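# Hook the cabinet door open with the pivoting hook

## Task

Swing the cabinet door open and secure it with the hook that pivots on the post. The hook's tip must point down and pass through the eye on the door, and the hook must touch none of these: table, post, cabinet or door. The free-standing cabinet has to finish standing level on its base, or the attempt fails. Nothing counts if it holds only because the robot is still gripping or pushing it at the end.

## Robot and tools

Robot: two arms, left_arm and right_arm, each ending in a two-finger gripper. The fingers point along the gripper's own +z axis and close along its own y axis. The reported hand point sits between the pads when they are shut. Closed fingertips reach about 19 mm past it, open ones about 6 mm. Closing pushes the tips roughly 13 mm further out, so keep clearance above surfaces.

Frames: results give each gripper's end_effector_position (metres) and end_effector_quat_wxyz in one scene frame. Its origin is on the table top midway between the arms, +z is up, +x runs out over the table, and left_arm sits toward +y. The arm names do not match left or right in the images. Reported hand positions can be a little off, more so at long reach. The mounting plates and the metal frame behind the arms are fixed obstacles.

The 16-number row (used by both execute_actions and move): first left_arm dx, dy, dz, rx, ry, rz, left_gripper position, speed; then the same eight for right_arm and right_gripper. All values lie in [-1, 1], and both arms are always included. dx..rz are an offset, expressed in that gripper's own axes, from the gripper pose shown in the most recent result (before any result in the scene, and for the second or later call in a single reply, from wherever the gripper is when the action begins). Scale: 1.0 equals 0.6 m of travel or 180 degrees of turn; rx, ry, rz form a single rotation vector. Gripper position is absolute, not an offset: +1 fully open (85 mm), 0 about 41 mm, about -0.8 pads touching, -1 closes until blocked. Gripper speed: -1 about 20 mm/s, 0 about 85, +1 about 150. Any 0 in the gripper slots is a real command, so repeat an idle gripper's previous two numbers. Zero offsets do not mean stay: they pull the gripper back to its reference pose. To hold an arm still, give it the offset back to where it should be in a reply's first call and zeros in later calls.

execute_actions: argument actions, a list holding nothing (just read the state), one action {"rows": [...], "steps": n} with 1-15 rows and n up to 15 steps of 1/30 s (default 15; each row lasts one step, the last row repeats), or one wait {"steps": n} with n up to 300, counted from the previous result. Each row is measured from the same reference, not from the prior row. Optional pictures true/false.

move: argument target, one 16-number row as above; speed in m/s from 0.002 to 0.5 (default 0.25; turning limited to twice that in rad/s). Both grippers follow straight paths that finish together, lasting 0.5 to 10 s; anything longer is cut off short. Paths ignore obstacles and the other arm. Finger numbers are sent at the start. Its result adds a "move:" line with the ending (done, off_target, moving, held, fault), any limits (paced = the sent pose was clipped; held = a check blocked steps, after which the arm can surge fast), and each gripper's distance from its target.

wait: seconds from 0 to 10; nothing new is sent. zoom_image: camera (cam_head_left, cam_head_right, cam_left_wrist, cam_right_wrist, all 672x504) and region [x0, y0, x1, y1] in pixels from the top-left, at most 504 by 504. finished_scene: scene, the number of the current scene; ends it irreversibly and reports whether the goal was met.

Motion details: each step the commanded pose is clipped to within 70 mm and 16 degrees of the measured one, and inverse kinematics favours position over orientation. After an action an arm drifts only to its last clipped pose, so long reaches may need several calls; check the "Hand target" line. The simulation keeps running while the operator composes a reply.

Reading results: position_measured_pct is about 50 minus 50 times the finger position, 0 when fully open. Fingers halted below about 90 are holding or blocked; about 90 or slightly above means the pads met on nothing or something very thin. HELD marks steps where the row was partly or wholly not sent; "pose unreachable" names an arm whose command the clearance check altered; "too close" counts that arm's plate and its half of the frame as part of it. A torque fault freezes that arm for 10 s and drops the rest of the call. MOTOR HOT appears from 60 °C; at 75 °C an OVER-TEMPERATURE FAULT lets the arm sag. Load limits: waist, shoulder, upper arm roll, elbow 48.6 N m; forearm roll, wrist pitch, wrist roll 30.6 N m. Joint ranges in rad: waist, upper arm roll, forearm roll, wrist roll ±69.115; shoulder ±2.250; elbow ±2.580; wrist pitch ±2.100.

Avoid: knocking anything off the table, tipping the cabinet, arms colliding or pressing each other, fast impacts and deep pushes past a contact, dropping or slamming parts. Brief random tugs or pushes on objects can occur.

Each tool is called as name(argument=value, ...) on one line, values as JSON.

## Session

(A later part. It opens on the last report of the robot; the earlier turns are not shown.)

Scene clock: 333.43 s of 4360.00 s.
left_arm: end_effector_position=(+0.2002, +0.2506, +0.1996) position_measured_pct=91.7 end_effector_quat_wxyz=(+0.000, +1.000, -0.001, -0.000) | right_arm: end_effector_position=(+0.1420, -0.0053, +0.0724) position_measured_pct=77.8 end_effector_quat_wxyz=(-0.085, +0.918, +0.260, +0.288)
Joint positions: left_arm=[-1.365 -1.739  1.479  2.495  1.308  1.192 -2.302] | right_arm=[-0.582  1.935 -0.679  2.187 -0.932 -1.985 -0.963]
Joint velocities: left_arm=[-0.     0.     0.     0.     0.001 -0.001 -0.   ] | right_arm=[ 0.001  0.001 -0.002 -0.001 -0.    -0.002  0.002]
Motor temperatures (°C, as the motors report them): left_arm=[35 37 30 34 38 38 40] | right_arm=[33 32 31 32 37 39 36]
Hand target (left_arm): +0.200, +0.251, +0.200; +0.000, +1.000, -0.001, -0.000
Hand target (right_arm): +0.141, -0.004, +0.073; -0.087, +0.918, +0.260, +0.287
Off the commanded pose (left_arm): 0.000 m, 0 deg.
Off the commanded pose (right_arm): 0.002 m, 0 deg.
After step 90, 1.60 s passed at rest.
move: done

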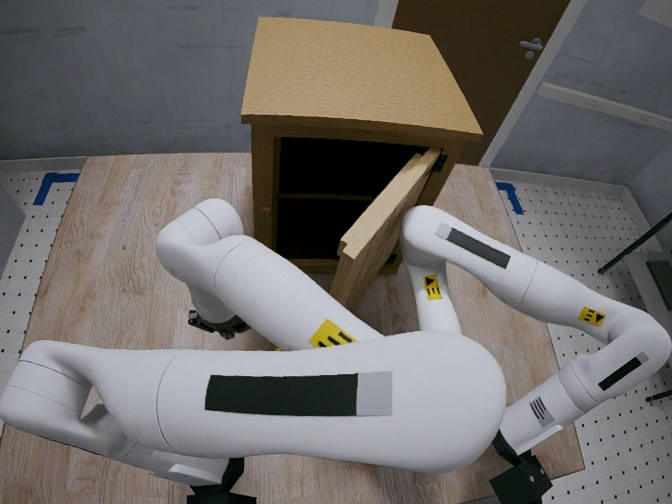

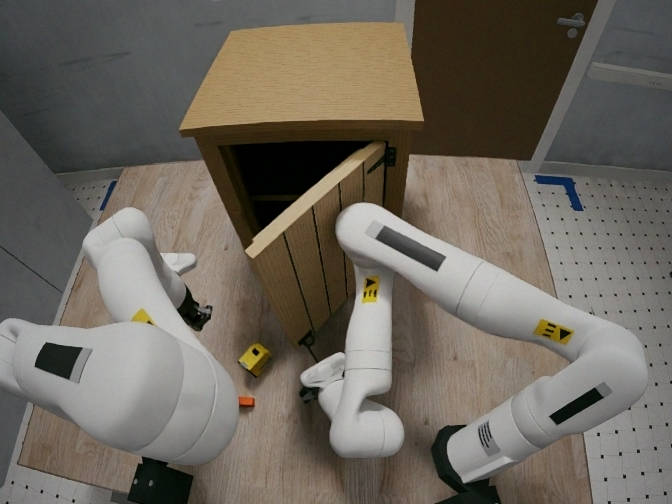

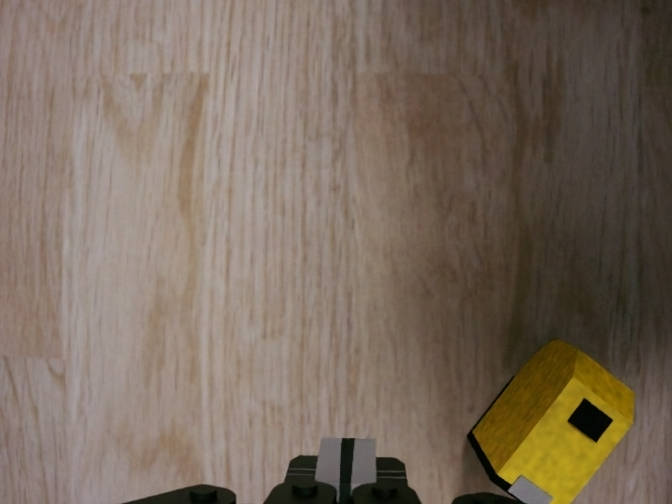

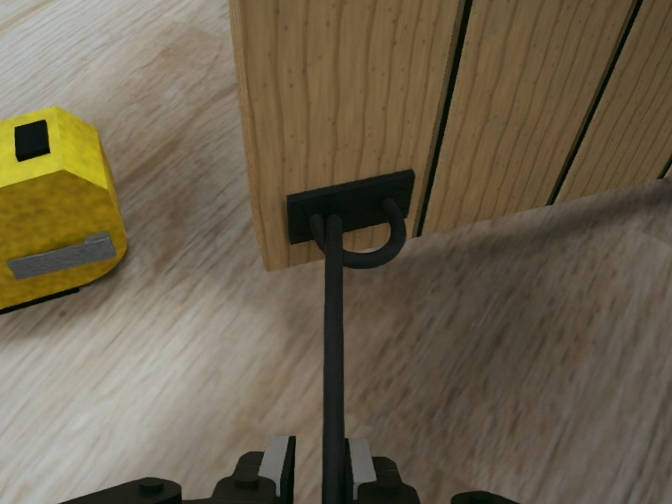

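move(target=[0,0,0,0,0,0,-1,0.5, 0,0.017,0,0,0,0,-0.55,0.5], speed=0.015)

move(target=[0,0,0,0,0,0,-1,0.5, 0.055,0.003,0.038,0,0,0,-0.45,0.5], speed=0.03)

Scene clock: 343.93 s of 4360.00 s.
left_arm: end_effector_position=(+0.2002, +0.2506, +0.1996) position_measured_pct=91.7 end_effector_quat_wxyz=(+0.000, +1.000, -0.001, -0.000) | right_arm: end_effector_position=(+0.1473, -0.0139, +0.0724) position_measured_pct=77.8 end_effector_quat_wxyz=(-0.085, +0.918, +0.260, +0.288)
Joint positions: left_arm=[-1.365 -1.739  1.479  2.495  1.308  1.192 -2.302] | right_arm=[-0.566  1.927 -0.667  2.215 -0.928 -1.992 -0.975]
Joint velocities: left_arm=[-0.001  0.     0.     0.001 -0.     0.    -0.003] | right_arm=[ 0.002 -0.001  0.     0.003 -0.     0.001 -0.001]
Motor temperatures (°C, as the motors report them): left_arm=[35 37 30 34 38 38 40] | right_arm=[33 32 31 32 37 38 36]
Hand target (left_arm): +0.200, +0.251, +0.200; +0.000, +1.000, -0.001, -0.000
Hand target (right_arm): +0.147, -0.014, +0.072; -0.085, +0.918, +0.260, +0.288
Off the commanded pose (left_arm): 0.000 m, 0 deg.
Off the commanded pose (right_arm): 0.000 m, 0 deg.
After step 90, 6.60 s passed at rest.
move: done

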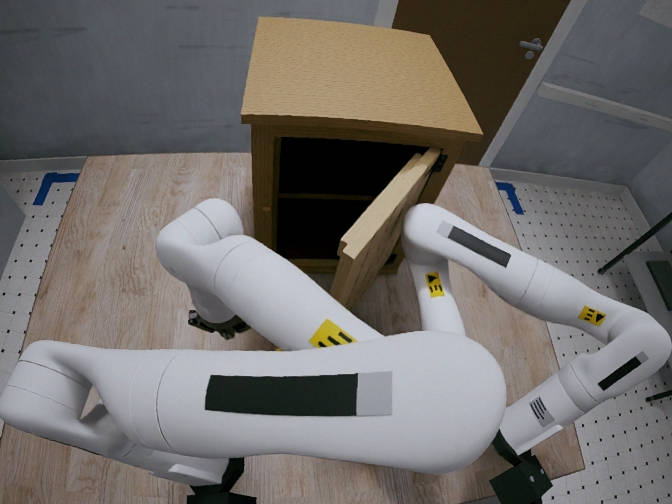

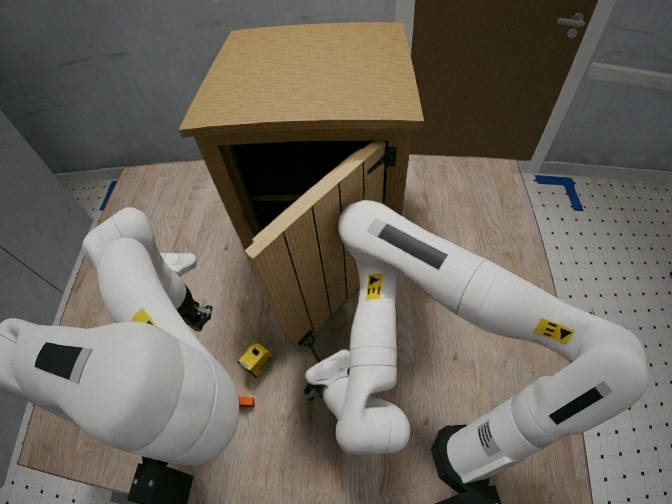

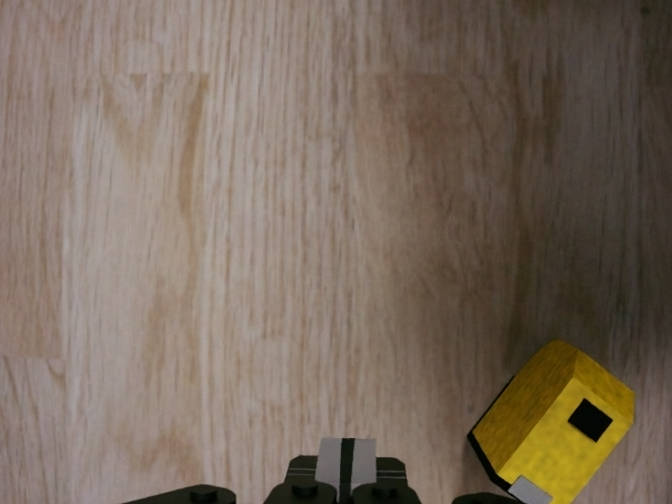

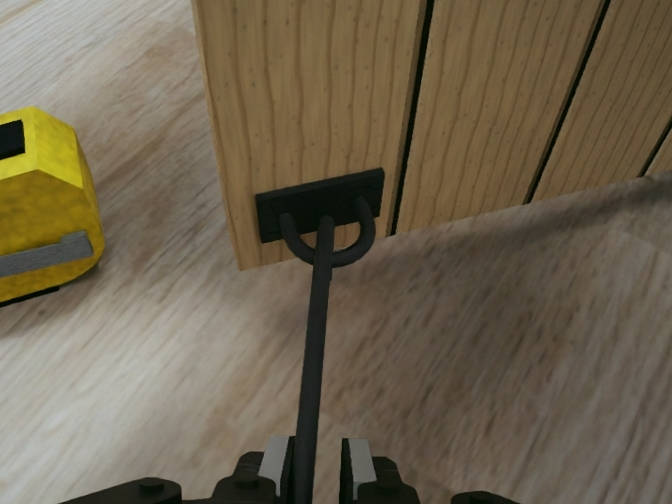

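Scene clock: 345.53 s of 4360.00 s.
left_arm: end_effector_position=(+0.2002, +0.2506, +0.1996) position_measured_pct=91.7 end_effector_quat_wxyz=(+0.000, +1.000, -0.001, -0.000) | right_arm: end_effector_position=(+0.1820, +0.0055, +0.0724) position_measured_pct=72.6 end_effector_quat_wxyz=(-0.085, +0.918, +0.260, +0.288)
Joint positions: left_arm=[-1.365 -1.739  1.479  2.495  1.308  1.192 -2.302] | right_arm=[-0.518  1.838 -0.646  2.167 -0.897 -1.89  -0.861]
Joint velocities: left_arm=[ 0.001  0.     0.     0.001 -0.001  0.001 -0.   ] | right_arm=[ 0.002 -0.004  0.    -0.001  0.     0.001  0.001]
Motor temperatures (°C, as the motors report them): left_arm=[35 37 30 34 38 38 40] | right_arm=[33 32 31 32 37 38 36]
Hand target (left_arm): +0.200, +0.251, +0.200; +0.000, +1.000, -0.001, -0.000
Hand target (right_arm): +0.182, +0.006, +0.072; -0.085, +0.918, +0.260, +0.288
Off the commanded pose (left_arm): 0.000 m, 0 deg.
Off the commanded pose (right_arm): 0.000 m, 0 deg.
move: done

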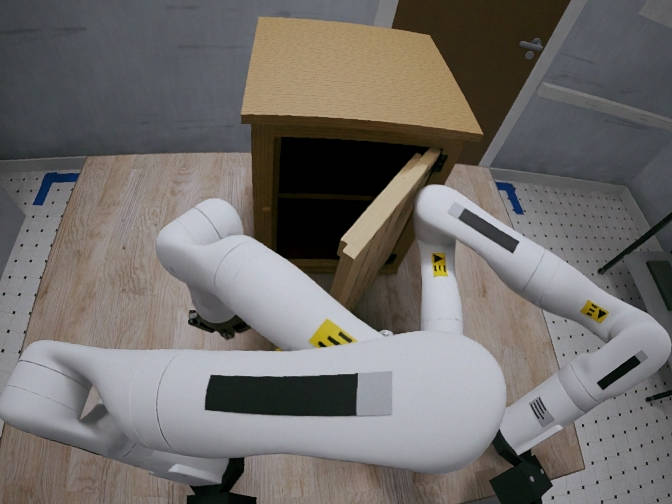

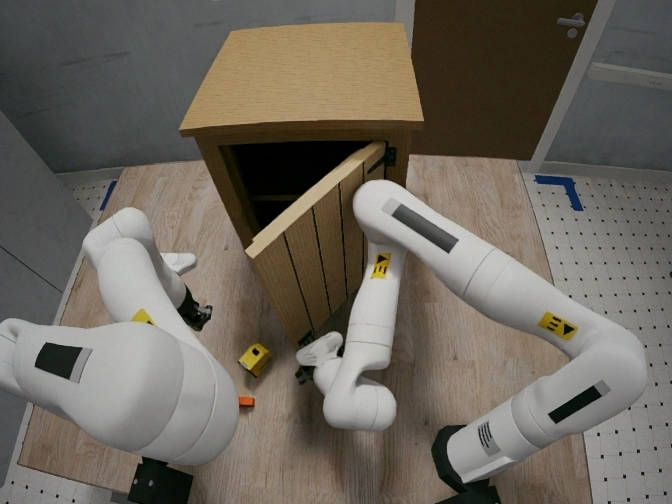

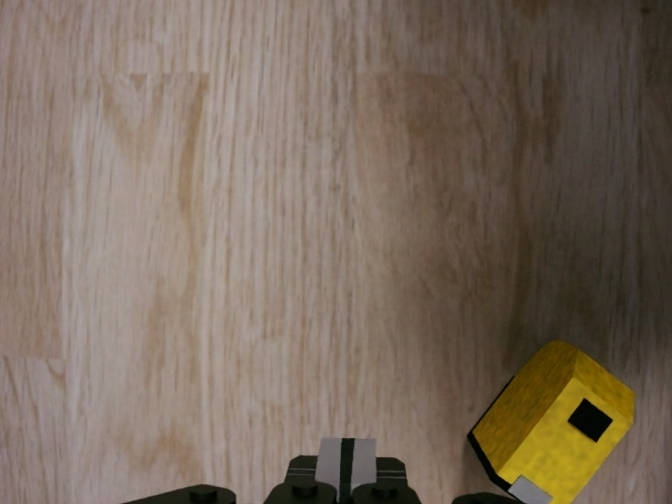

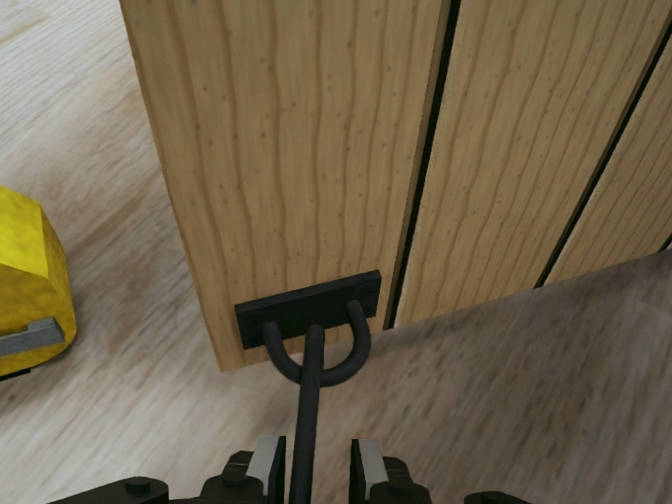

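move(target=[0,0,0,0,0,0,-1,0.5, 0.03,0,0.021,0,0,0,-0.45,0.5], speed=0.02)

Scene clock: 358.90 s of 4360.00 s.
left_arm: end_effector_position=(+0.2002, +0.2506, +0.1996) position_measured_pct=91.7 end_effector_quat_wxyz=(+0.000, +1.000, -0.001, -0.000) | right_arm: end_effector_position=(+0.2001, +0.0170, +0.0721) position_measured_pct=72.6 end_effector_quat_wxyz=(-0.085, +0.918, +0.261, +0.287)
Joint positions: left_arm=[-1.365 -1.739  1.479  2.495  1.308  1.192 -2.302] | right_arm=[-0.496  1.796 -0.637  2.133 -0.885 -1.833 -0.8  ]
Joint velocities: left_arm=[-0.     0.     0.    -0.    -0.001  0.001 -0.001] | right_arm=[ 0.001 -0.003 -0.001 -0.001  0.001  0.003  0.003]
Motor temperatures (°C, as the motors report them): left_arm=[35 37 30 34 38 38 40] | right_arm=[33 32 31 32 37 38 36]
Hand target (left_arm): +0.200, +0.251, +0.200; +0.000, +1.000, -0.001, -0.000
Hand target (right_arm): +0.201, +0.017, +0.072; -0.085, +0.918, +0.260, +0.288
Off the commanded pose (left_arm): 0.000 m, 0 deg.
Off the commanded pose (right_arm): 0.001 m, 0 deg.
After step 90, 9.07 s passed at rest.
move: done

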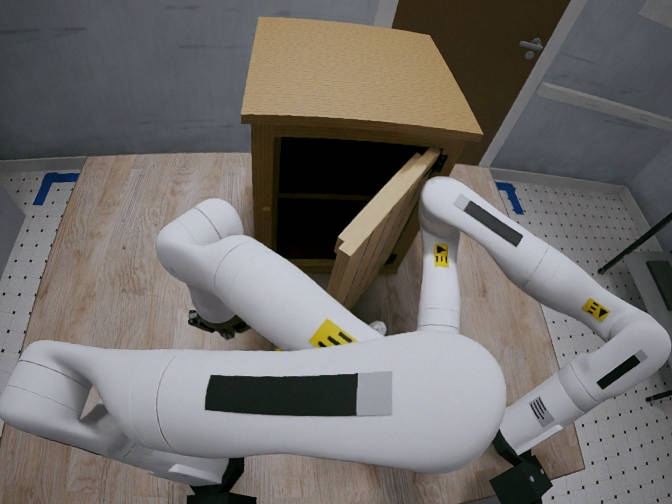

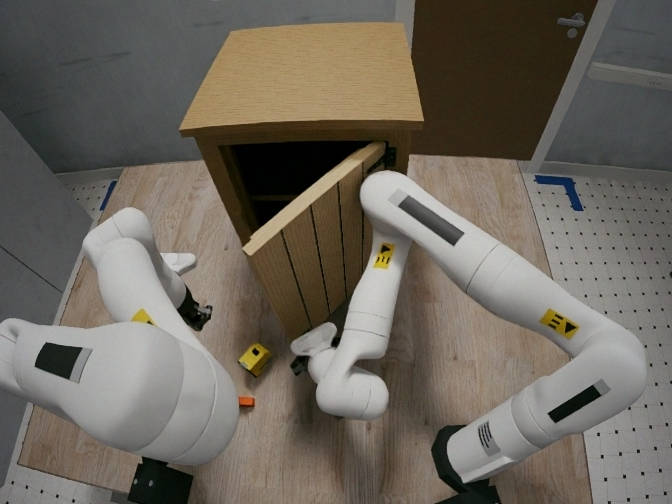

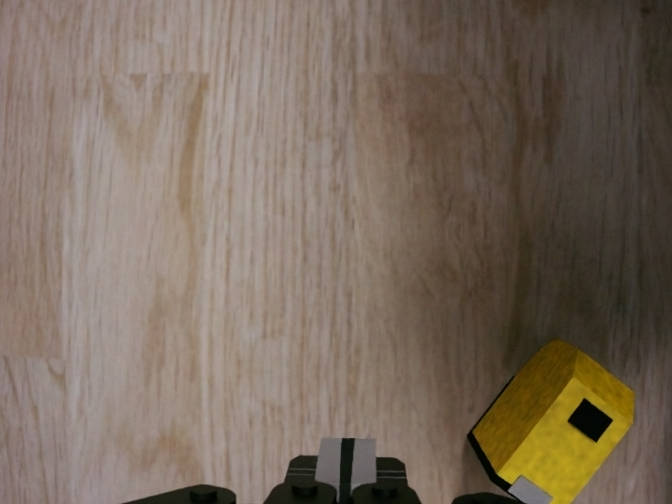

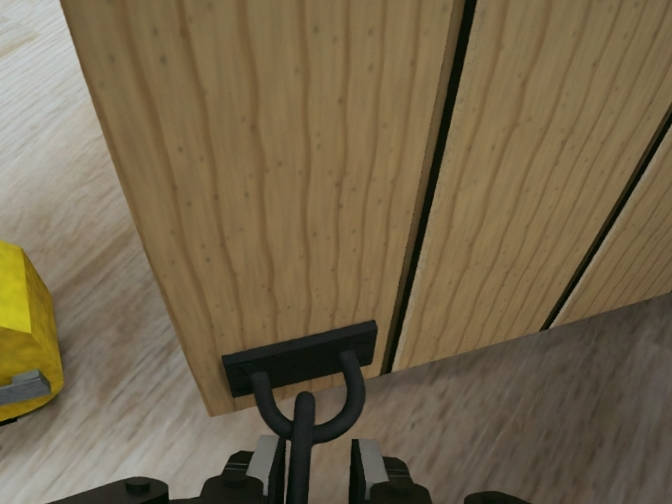

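Door pushed; hook now clear of the plate. Retract straight back along the gripper axis.

move(target=[0,0,0,0,0,0,-1,0.5, 0,0,-0.1,0,0,0,-0.2,0.5], speed=0.06)

move(target=[0,0,0,0,0,0,-1,0.5, 0,0.07,0,0,0,0,-0.2,0.5], speed=0.1)

Scene clock: 363.53 s of 4360.00 s.
left_arm: end_effector_position=(+0.2002, +0.2506, +0.1996) position_measured_pct=91.7 end_effector_quat_wxyz=(+0.000, +1.000, -0.001, -0.000) | right_arm: end_effector_position=(+0.1716, -0.0013, +0.1213) position_measured_pct=59.9 end_effector_quat_wxyz=(-0.085, +0.918, +0.261, +0.287)
Joint positions: left_arm=[-1.365 -1.739  1.479  2.495  1.308  1.192 -2.302] | right_arm=[-0.586  1.795 -0.774  2.231 -1.04  -1.967 -0.9  ]
Joint velocities: left_arm=[ 0.001 -0.    -0.     0.001  0.    -0.     0.001] | right_arm=[-0.003  0.001 -0.001  0.001 -0.    -0.002 -0.001]
Motor temperatures (°C, as the motors report them): left_arm=[35 37 30 34 38 38 40] | right_arm=[33 32 31 32 37 38 36]
Hand target (left_arm): +0.200, +0.251, +0.200; +0.000, +1.000, -0.001, -0.000
Hand target (right_arm): +0.171, -0.001, +0.121; -0.085, +0.918, +0.261, +0.287
Off the commanded pose (left_arm): 0.000 m, 0 deg.
Off the commanded pose (right_arm): 0.000 m, 0 deg.
After step 90, 0.30 s passed at rest.
move: done

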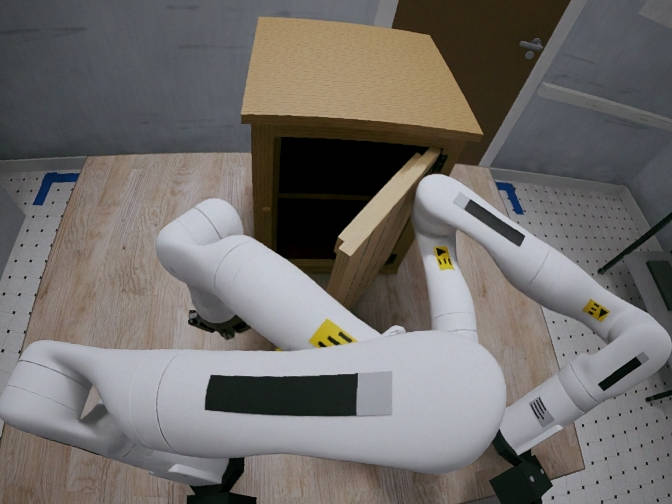

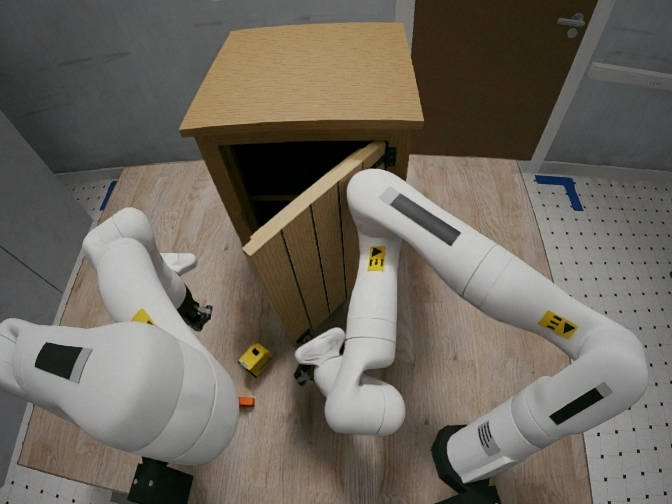

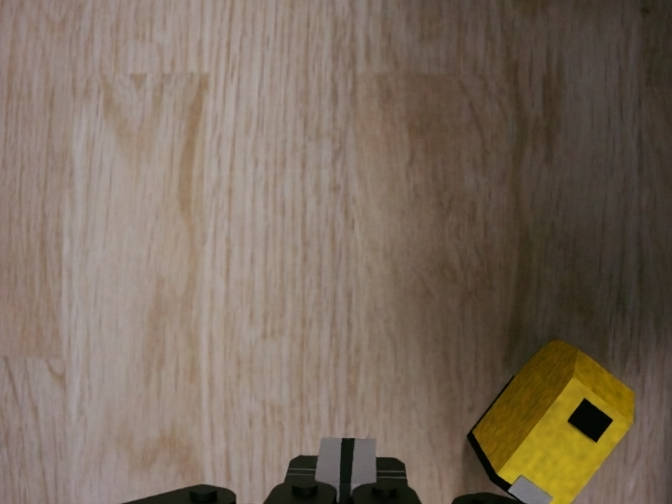

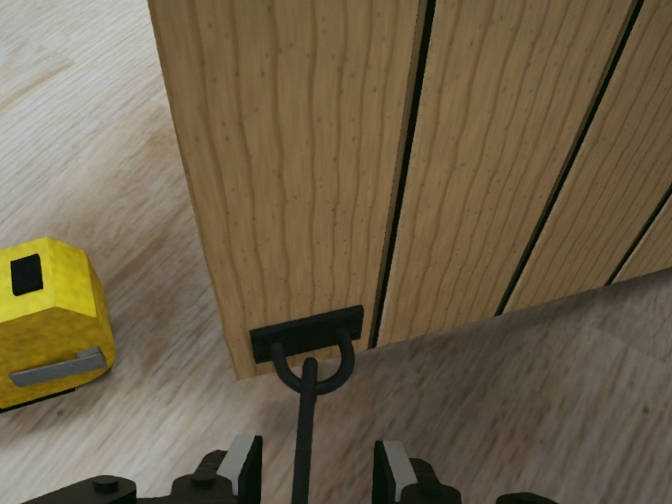

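Scene clock: 364.33 s of 4360.00 s.
left_arm: end_effector_position=(+0.2002, +0.2506, +0.1996) position_measured_pct=91.7 end_effector_quat_wxyz=(+0.000, +1.000, -0.001, -0.000) | right_arm: end_effector_position=(+0.1934, -0.0369, +0.1210) position_measured_pct=59.9 end_effector_quat_wxyz=(-0.085, +0.918, +0.261, +0.287)
Joint positions: left_arm=[-1.365 -1.739  1.479  2.495  1.308  1.192 -2.302] | right_arm=[-0.519  1.754 -0.743  2.345 -1.028 -1.986 -0.936]
Joint velocities: left_arm=[-0.     0.001 -0.     0.001  0.    -0.     0.001] | right_arm=[ 0.004 -0.004  0.001  0.003 -0.001  0.    -0.001]
Motor temperatures (°C, as the motors report them): left_arm=[35 37 30 34 38 38 40] | right_arm=[33 32 31 32 37 38 36]
Hand target (left_arm): +0.200, +0.251, +0.200; +0.000, +1.000, -0.001, -0.000
Hand target (right_arm): +0.194, -0.037, +0.121; -0.085, +0.918, +0.261, +0.287
Off the commanded pose (left_arm): 0.000 m, 0 deg.
Off the commanded pose (right_arm): 0.000 m, 0 deg.
move: done

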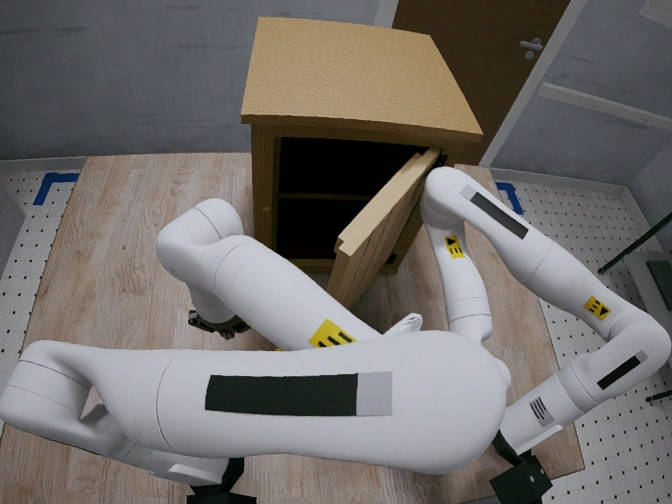

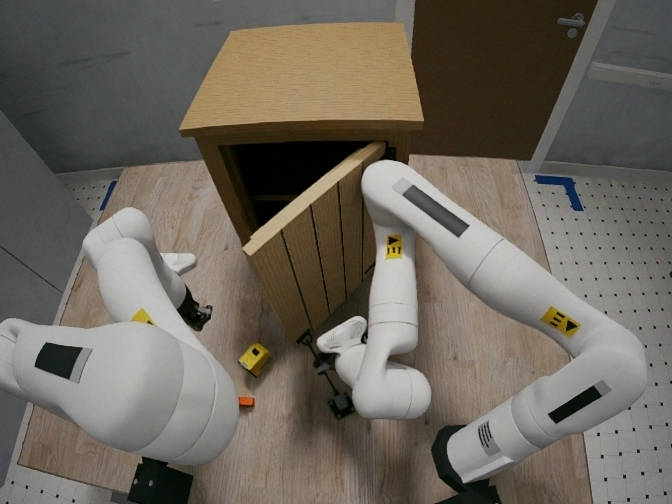

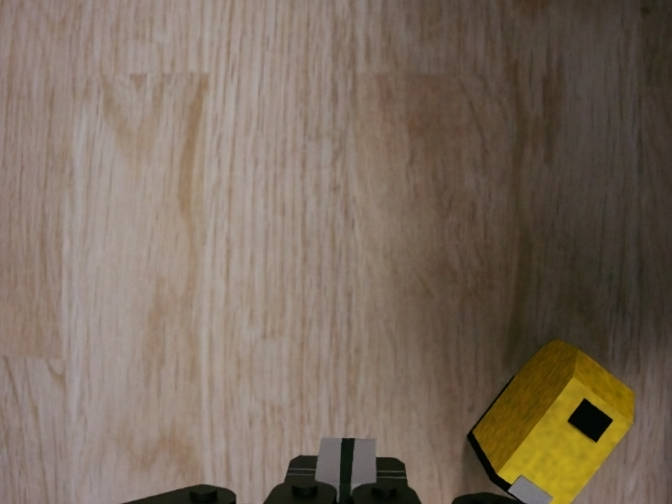

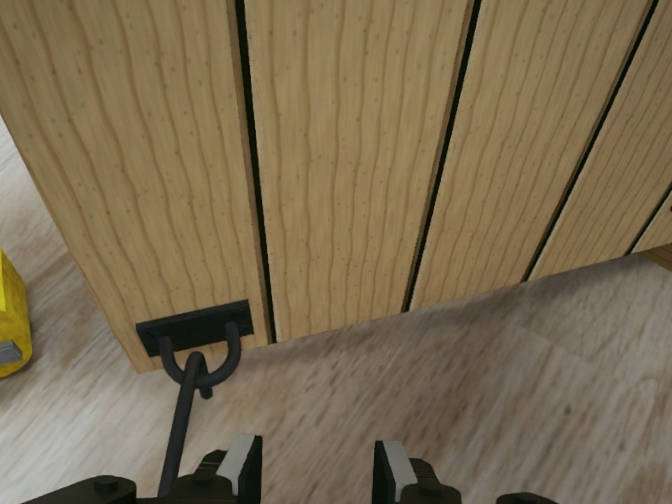

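move(target=[0,0,0,0,0,0,-1,0.5, -0.05,0.03,-0.035,0,0,0,-0.2,0.5], speed=0.1)

finished_scene(scene=1)

Scene clock: 368.43 s of 4360.00 s.
left_arm: end_effector_position=(+0.2002, +0.2506, +0.1996) position_measured_pct=91.7 end_effector_quat_wxyz=(+0.000, +1.000, -0.001, -0.000) | right_arm: end_effector_position=(+0.1721, -0.0713, +0.1212) position_measured_pct=59.9 end_effector_quat_wxyz=(-0.085, +0.918, +0.260, +0.287)
Joint positions: left_arm=[-1.365 -1.739  1.479  2.495  1.308  1.192 -2.302] | right_arm=[-0.556  1.834 -0.751  2.447 -1.086 -2.097 -1.106]
Joint velocities: left_arm=[ 0.001  0.    -0.    -0.001  0.     0.002  0.001] | right_arm=[-0.005  0.008 -0.001  0.003 -0.002 -0.002 -0.003]
Motor temperatures (°C, as the motors report them): left_arm=[35 37 30 34 38 38 40] | right_arm=[33 32 31 32 37 38 36]
Hand target (left_arm): +0.200, +0.251, +0.200; +0.000, +1.000, -0.001, -0.000
Hand target (right_arm): +0.172, -0.071, +0.121; -0.085, +0.918, +0.261, +0.287
Off the commanded pose (left_arm): 0.000 m, 0 deg.
Off the commanded pose (right_arm): 0.000 m, 0 deg.
After step 90, 0.30 s passed at rest.
move: done

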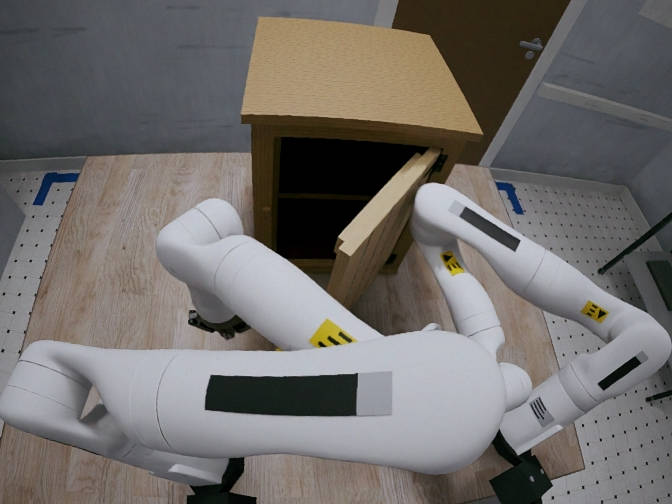

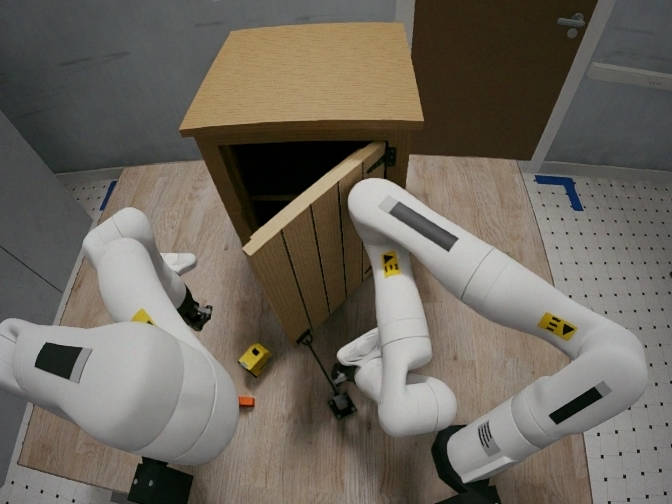

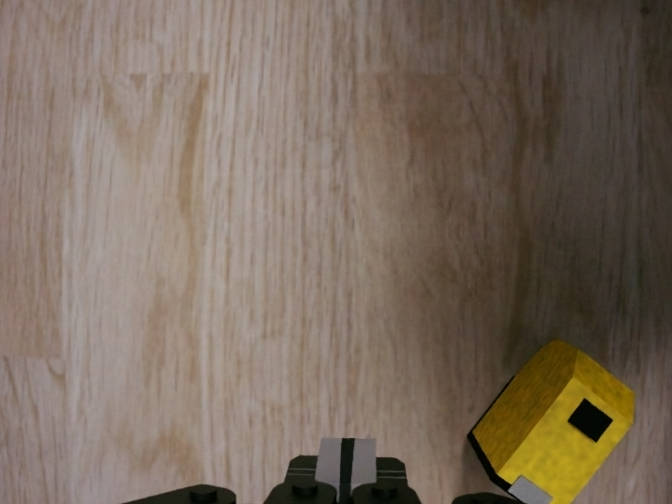

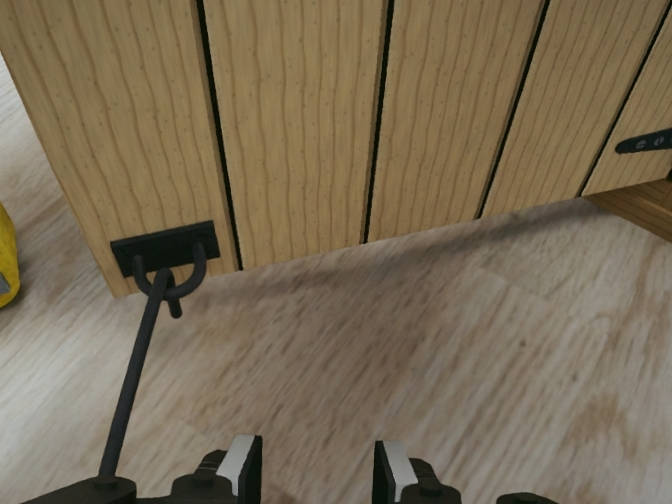

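The scene is finished: the task was done.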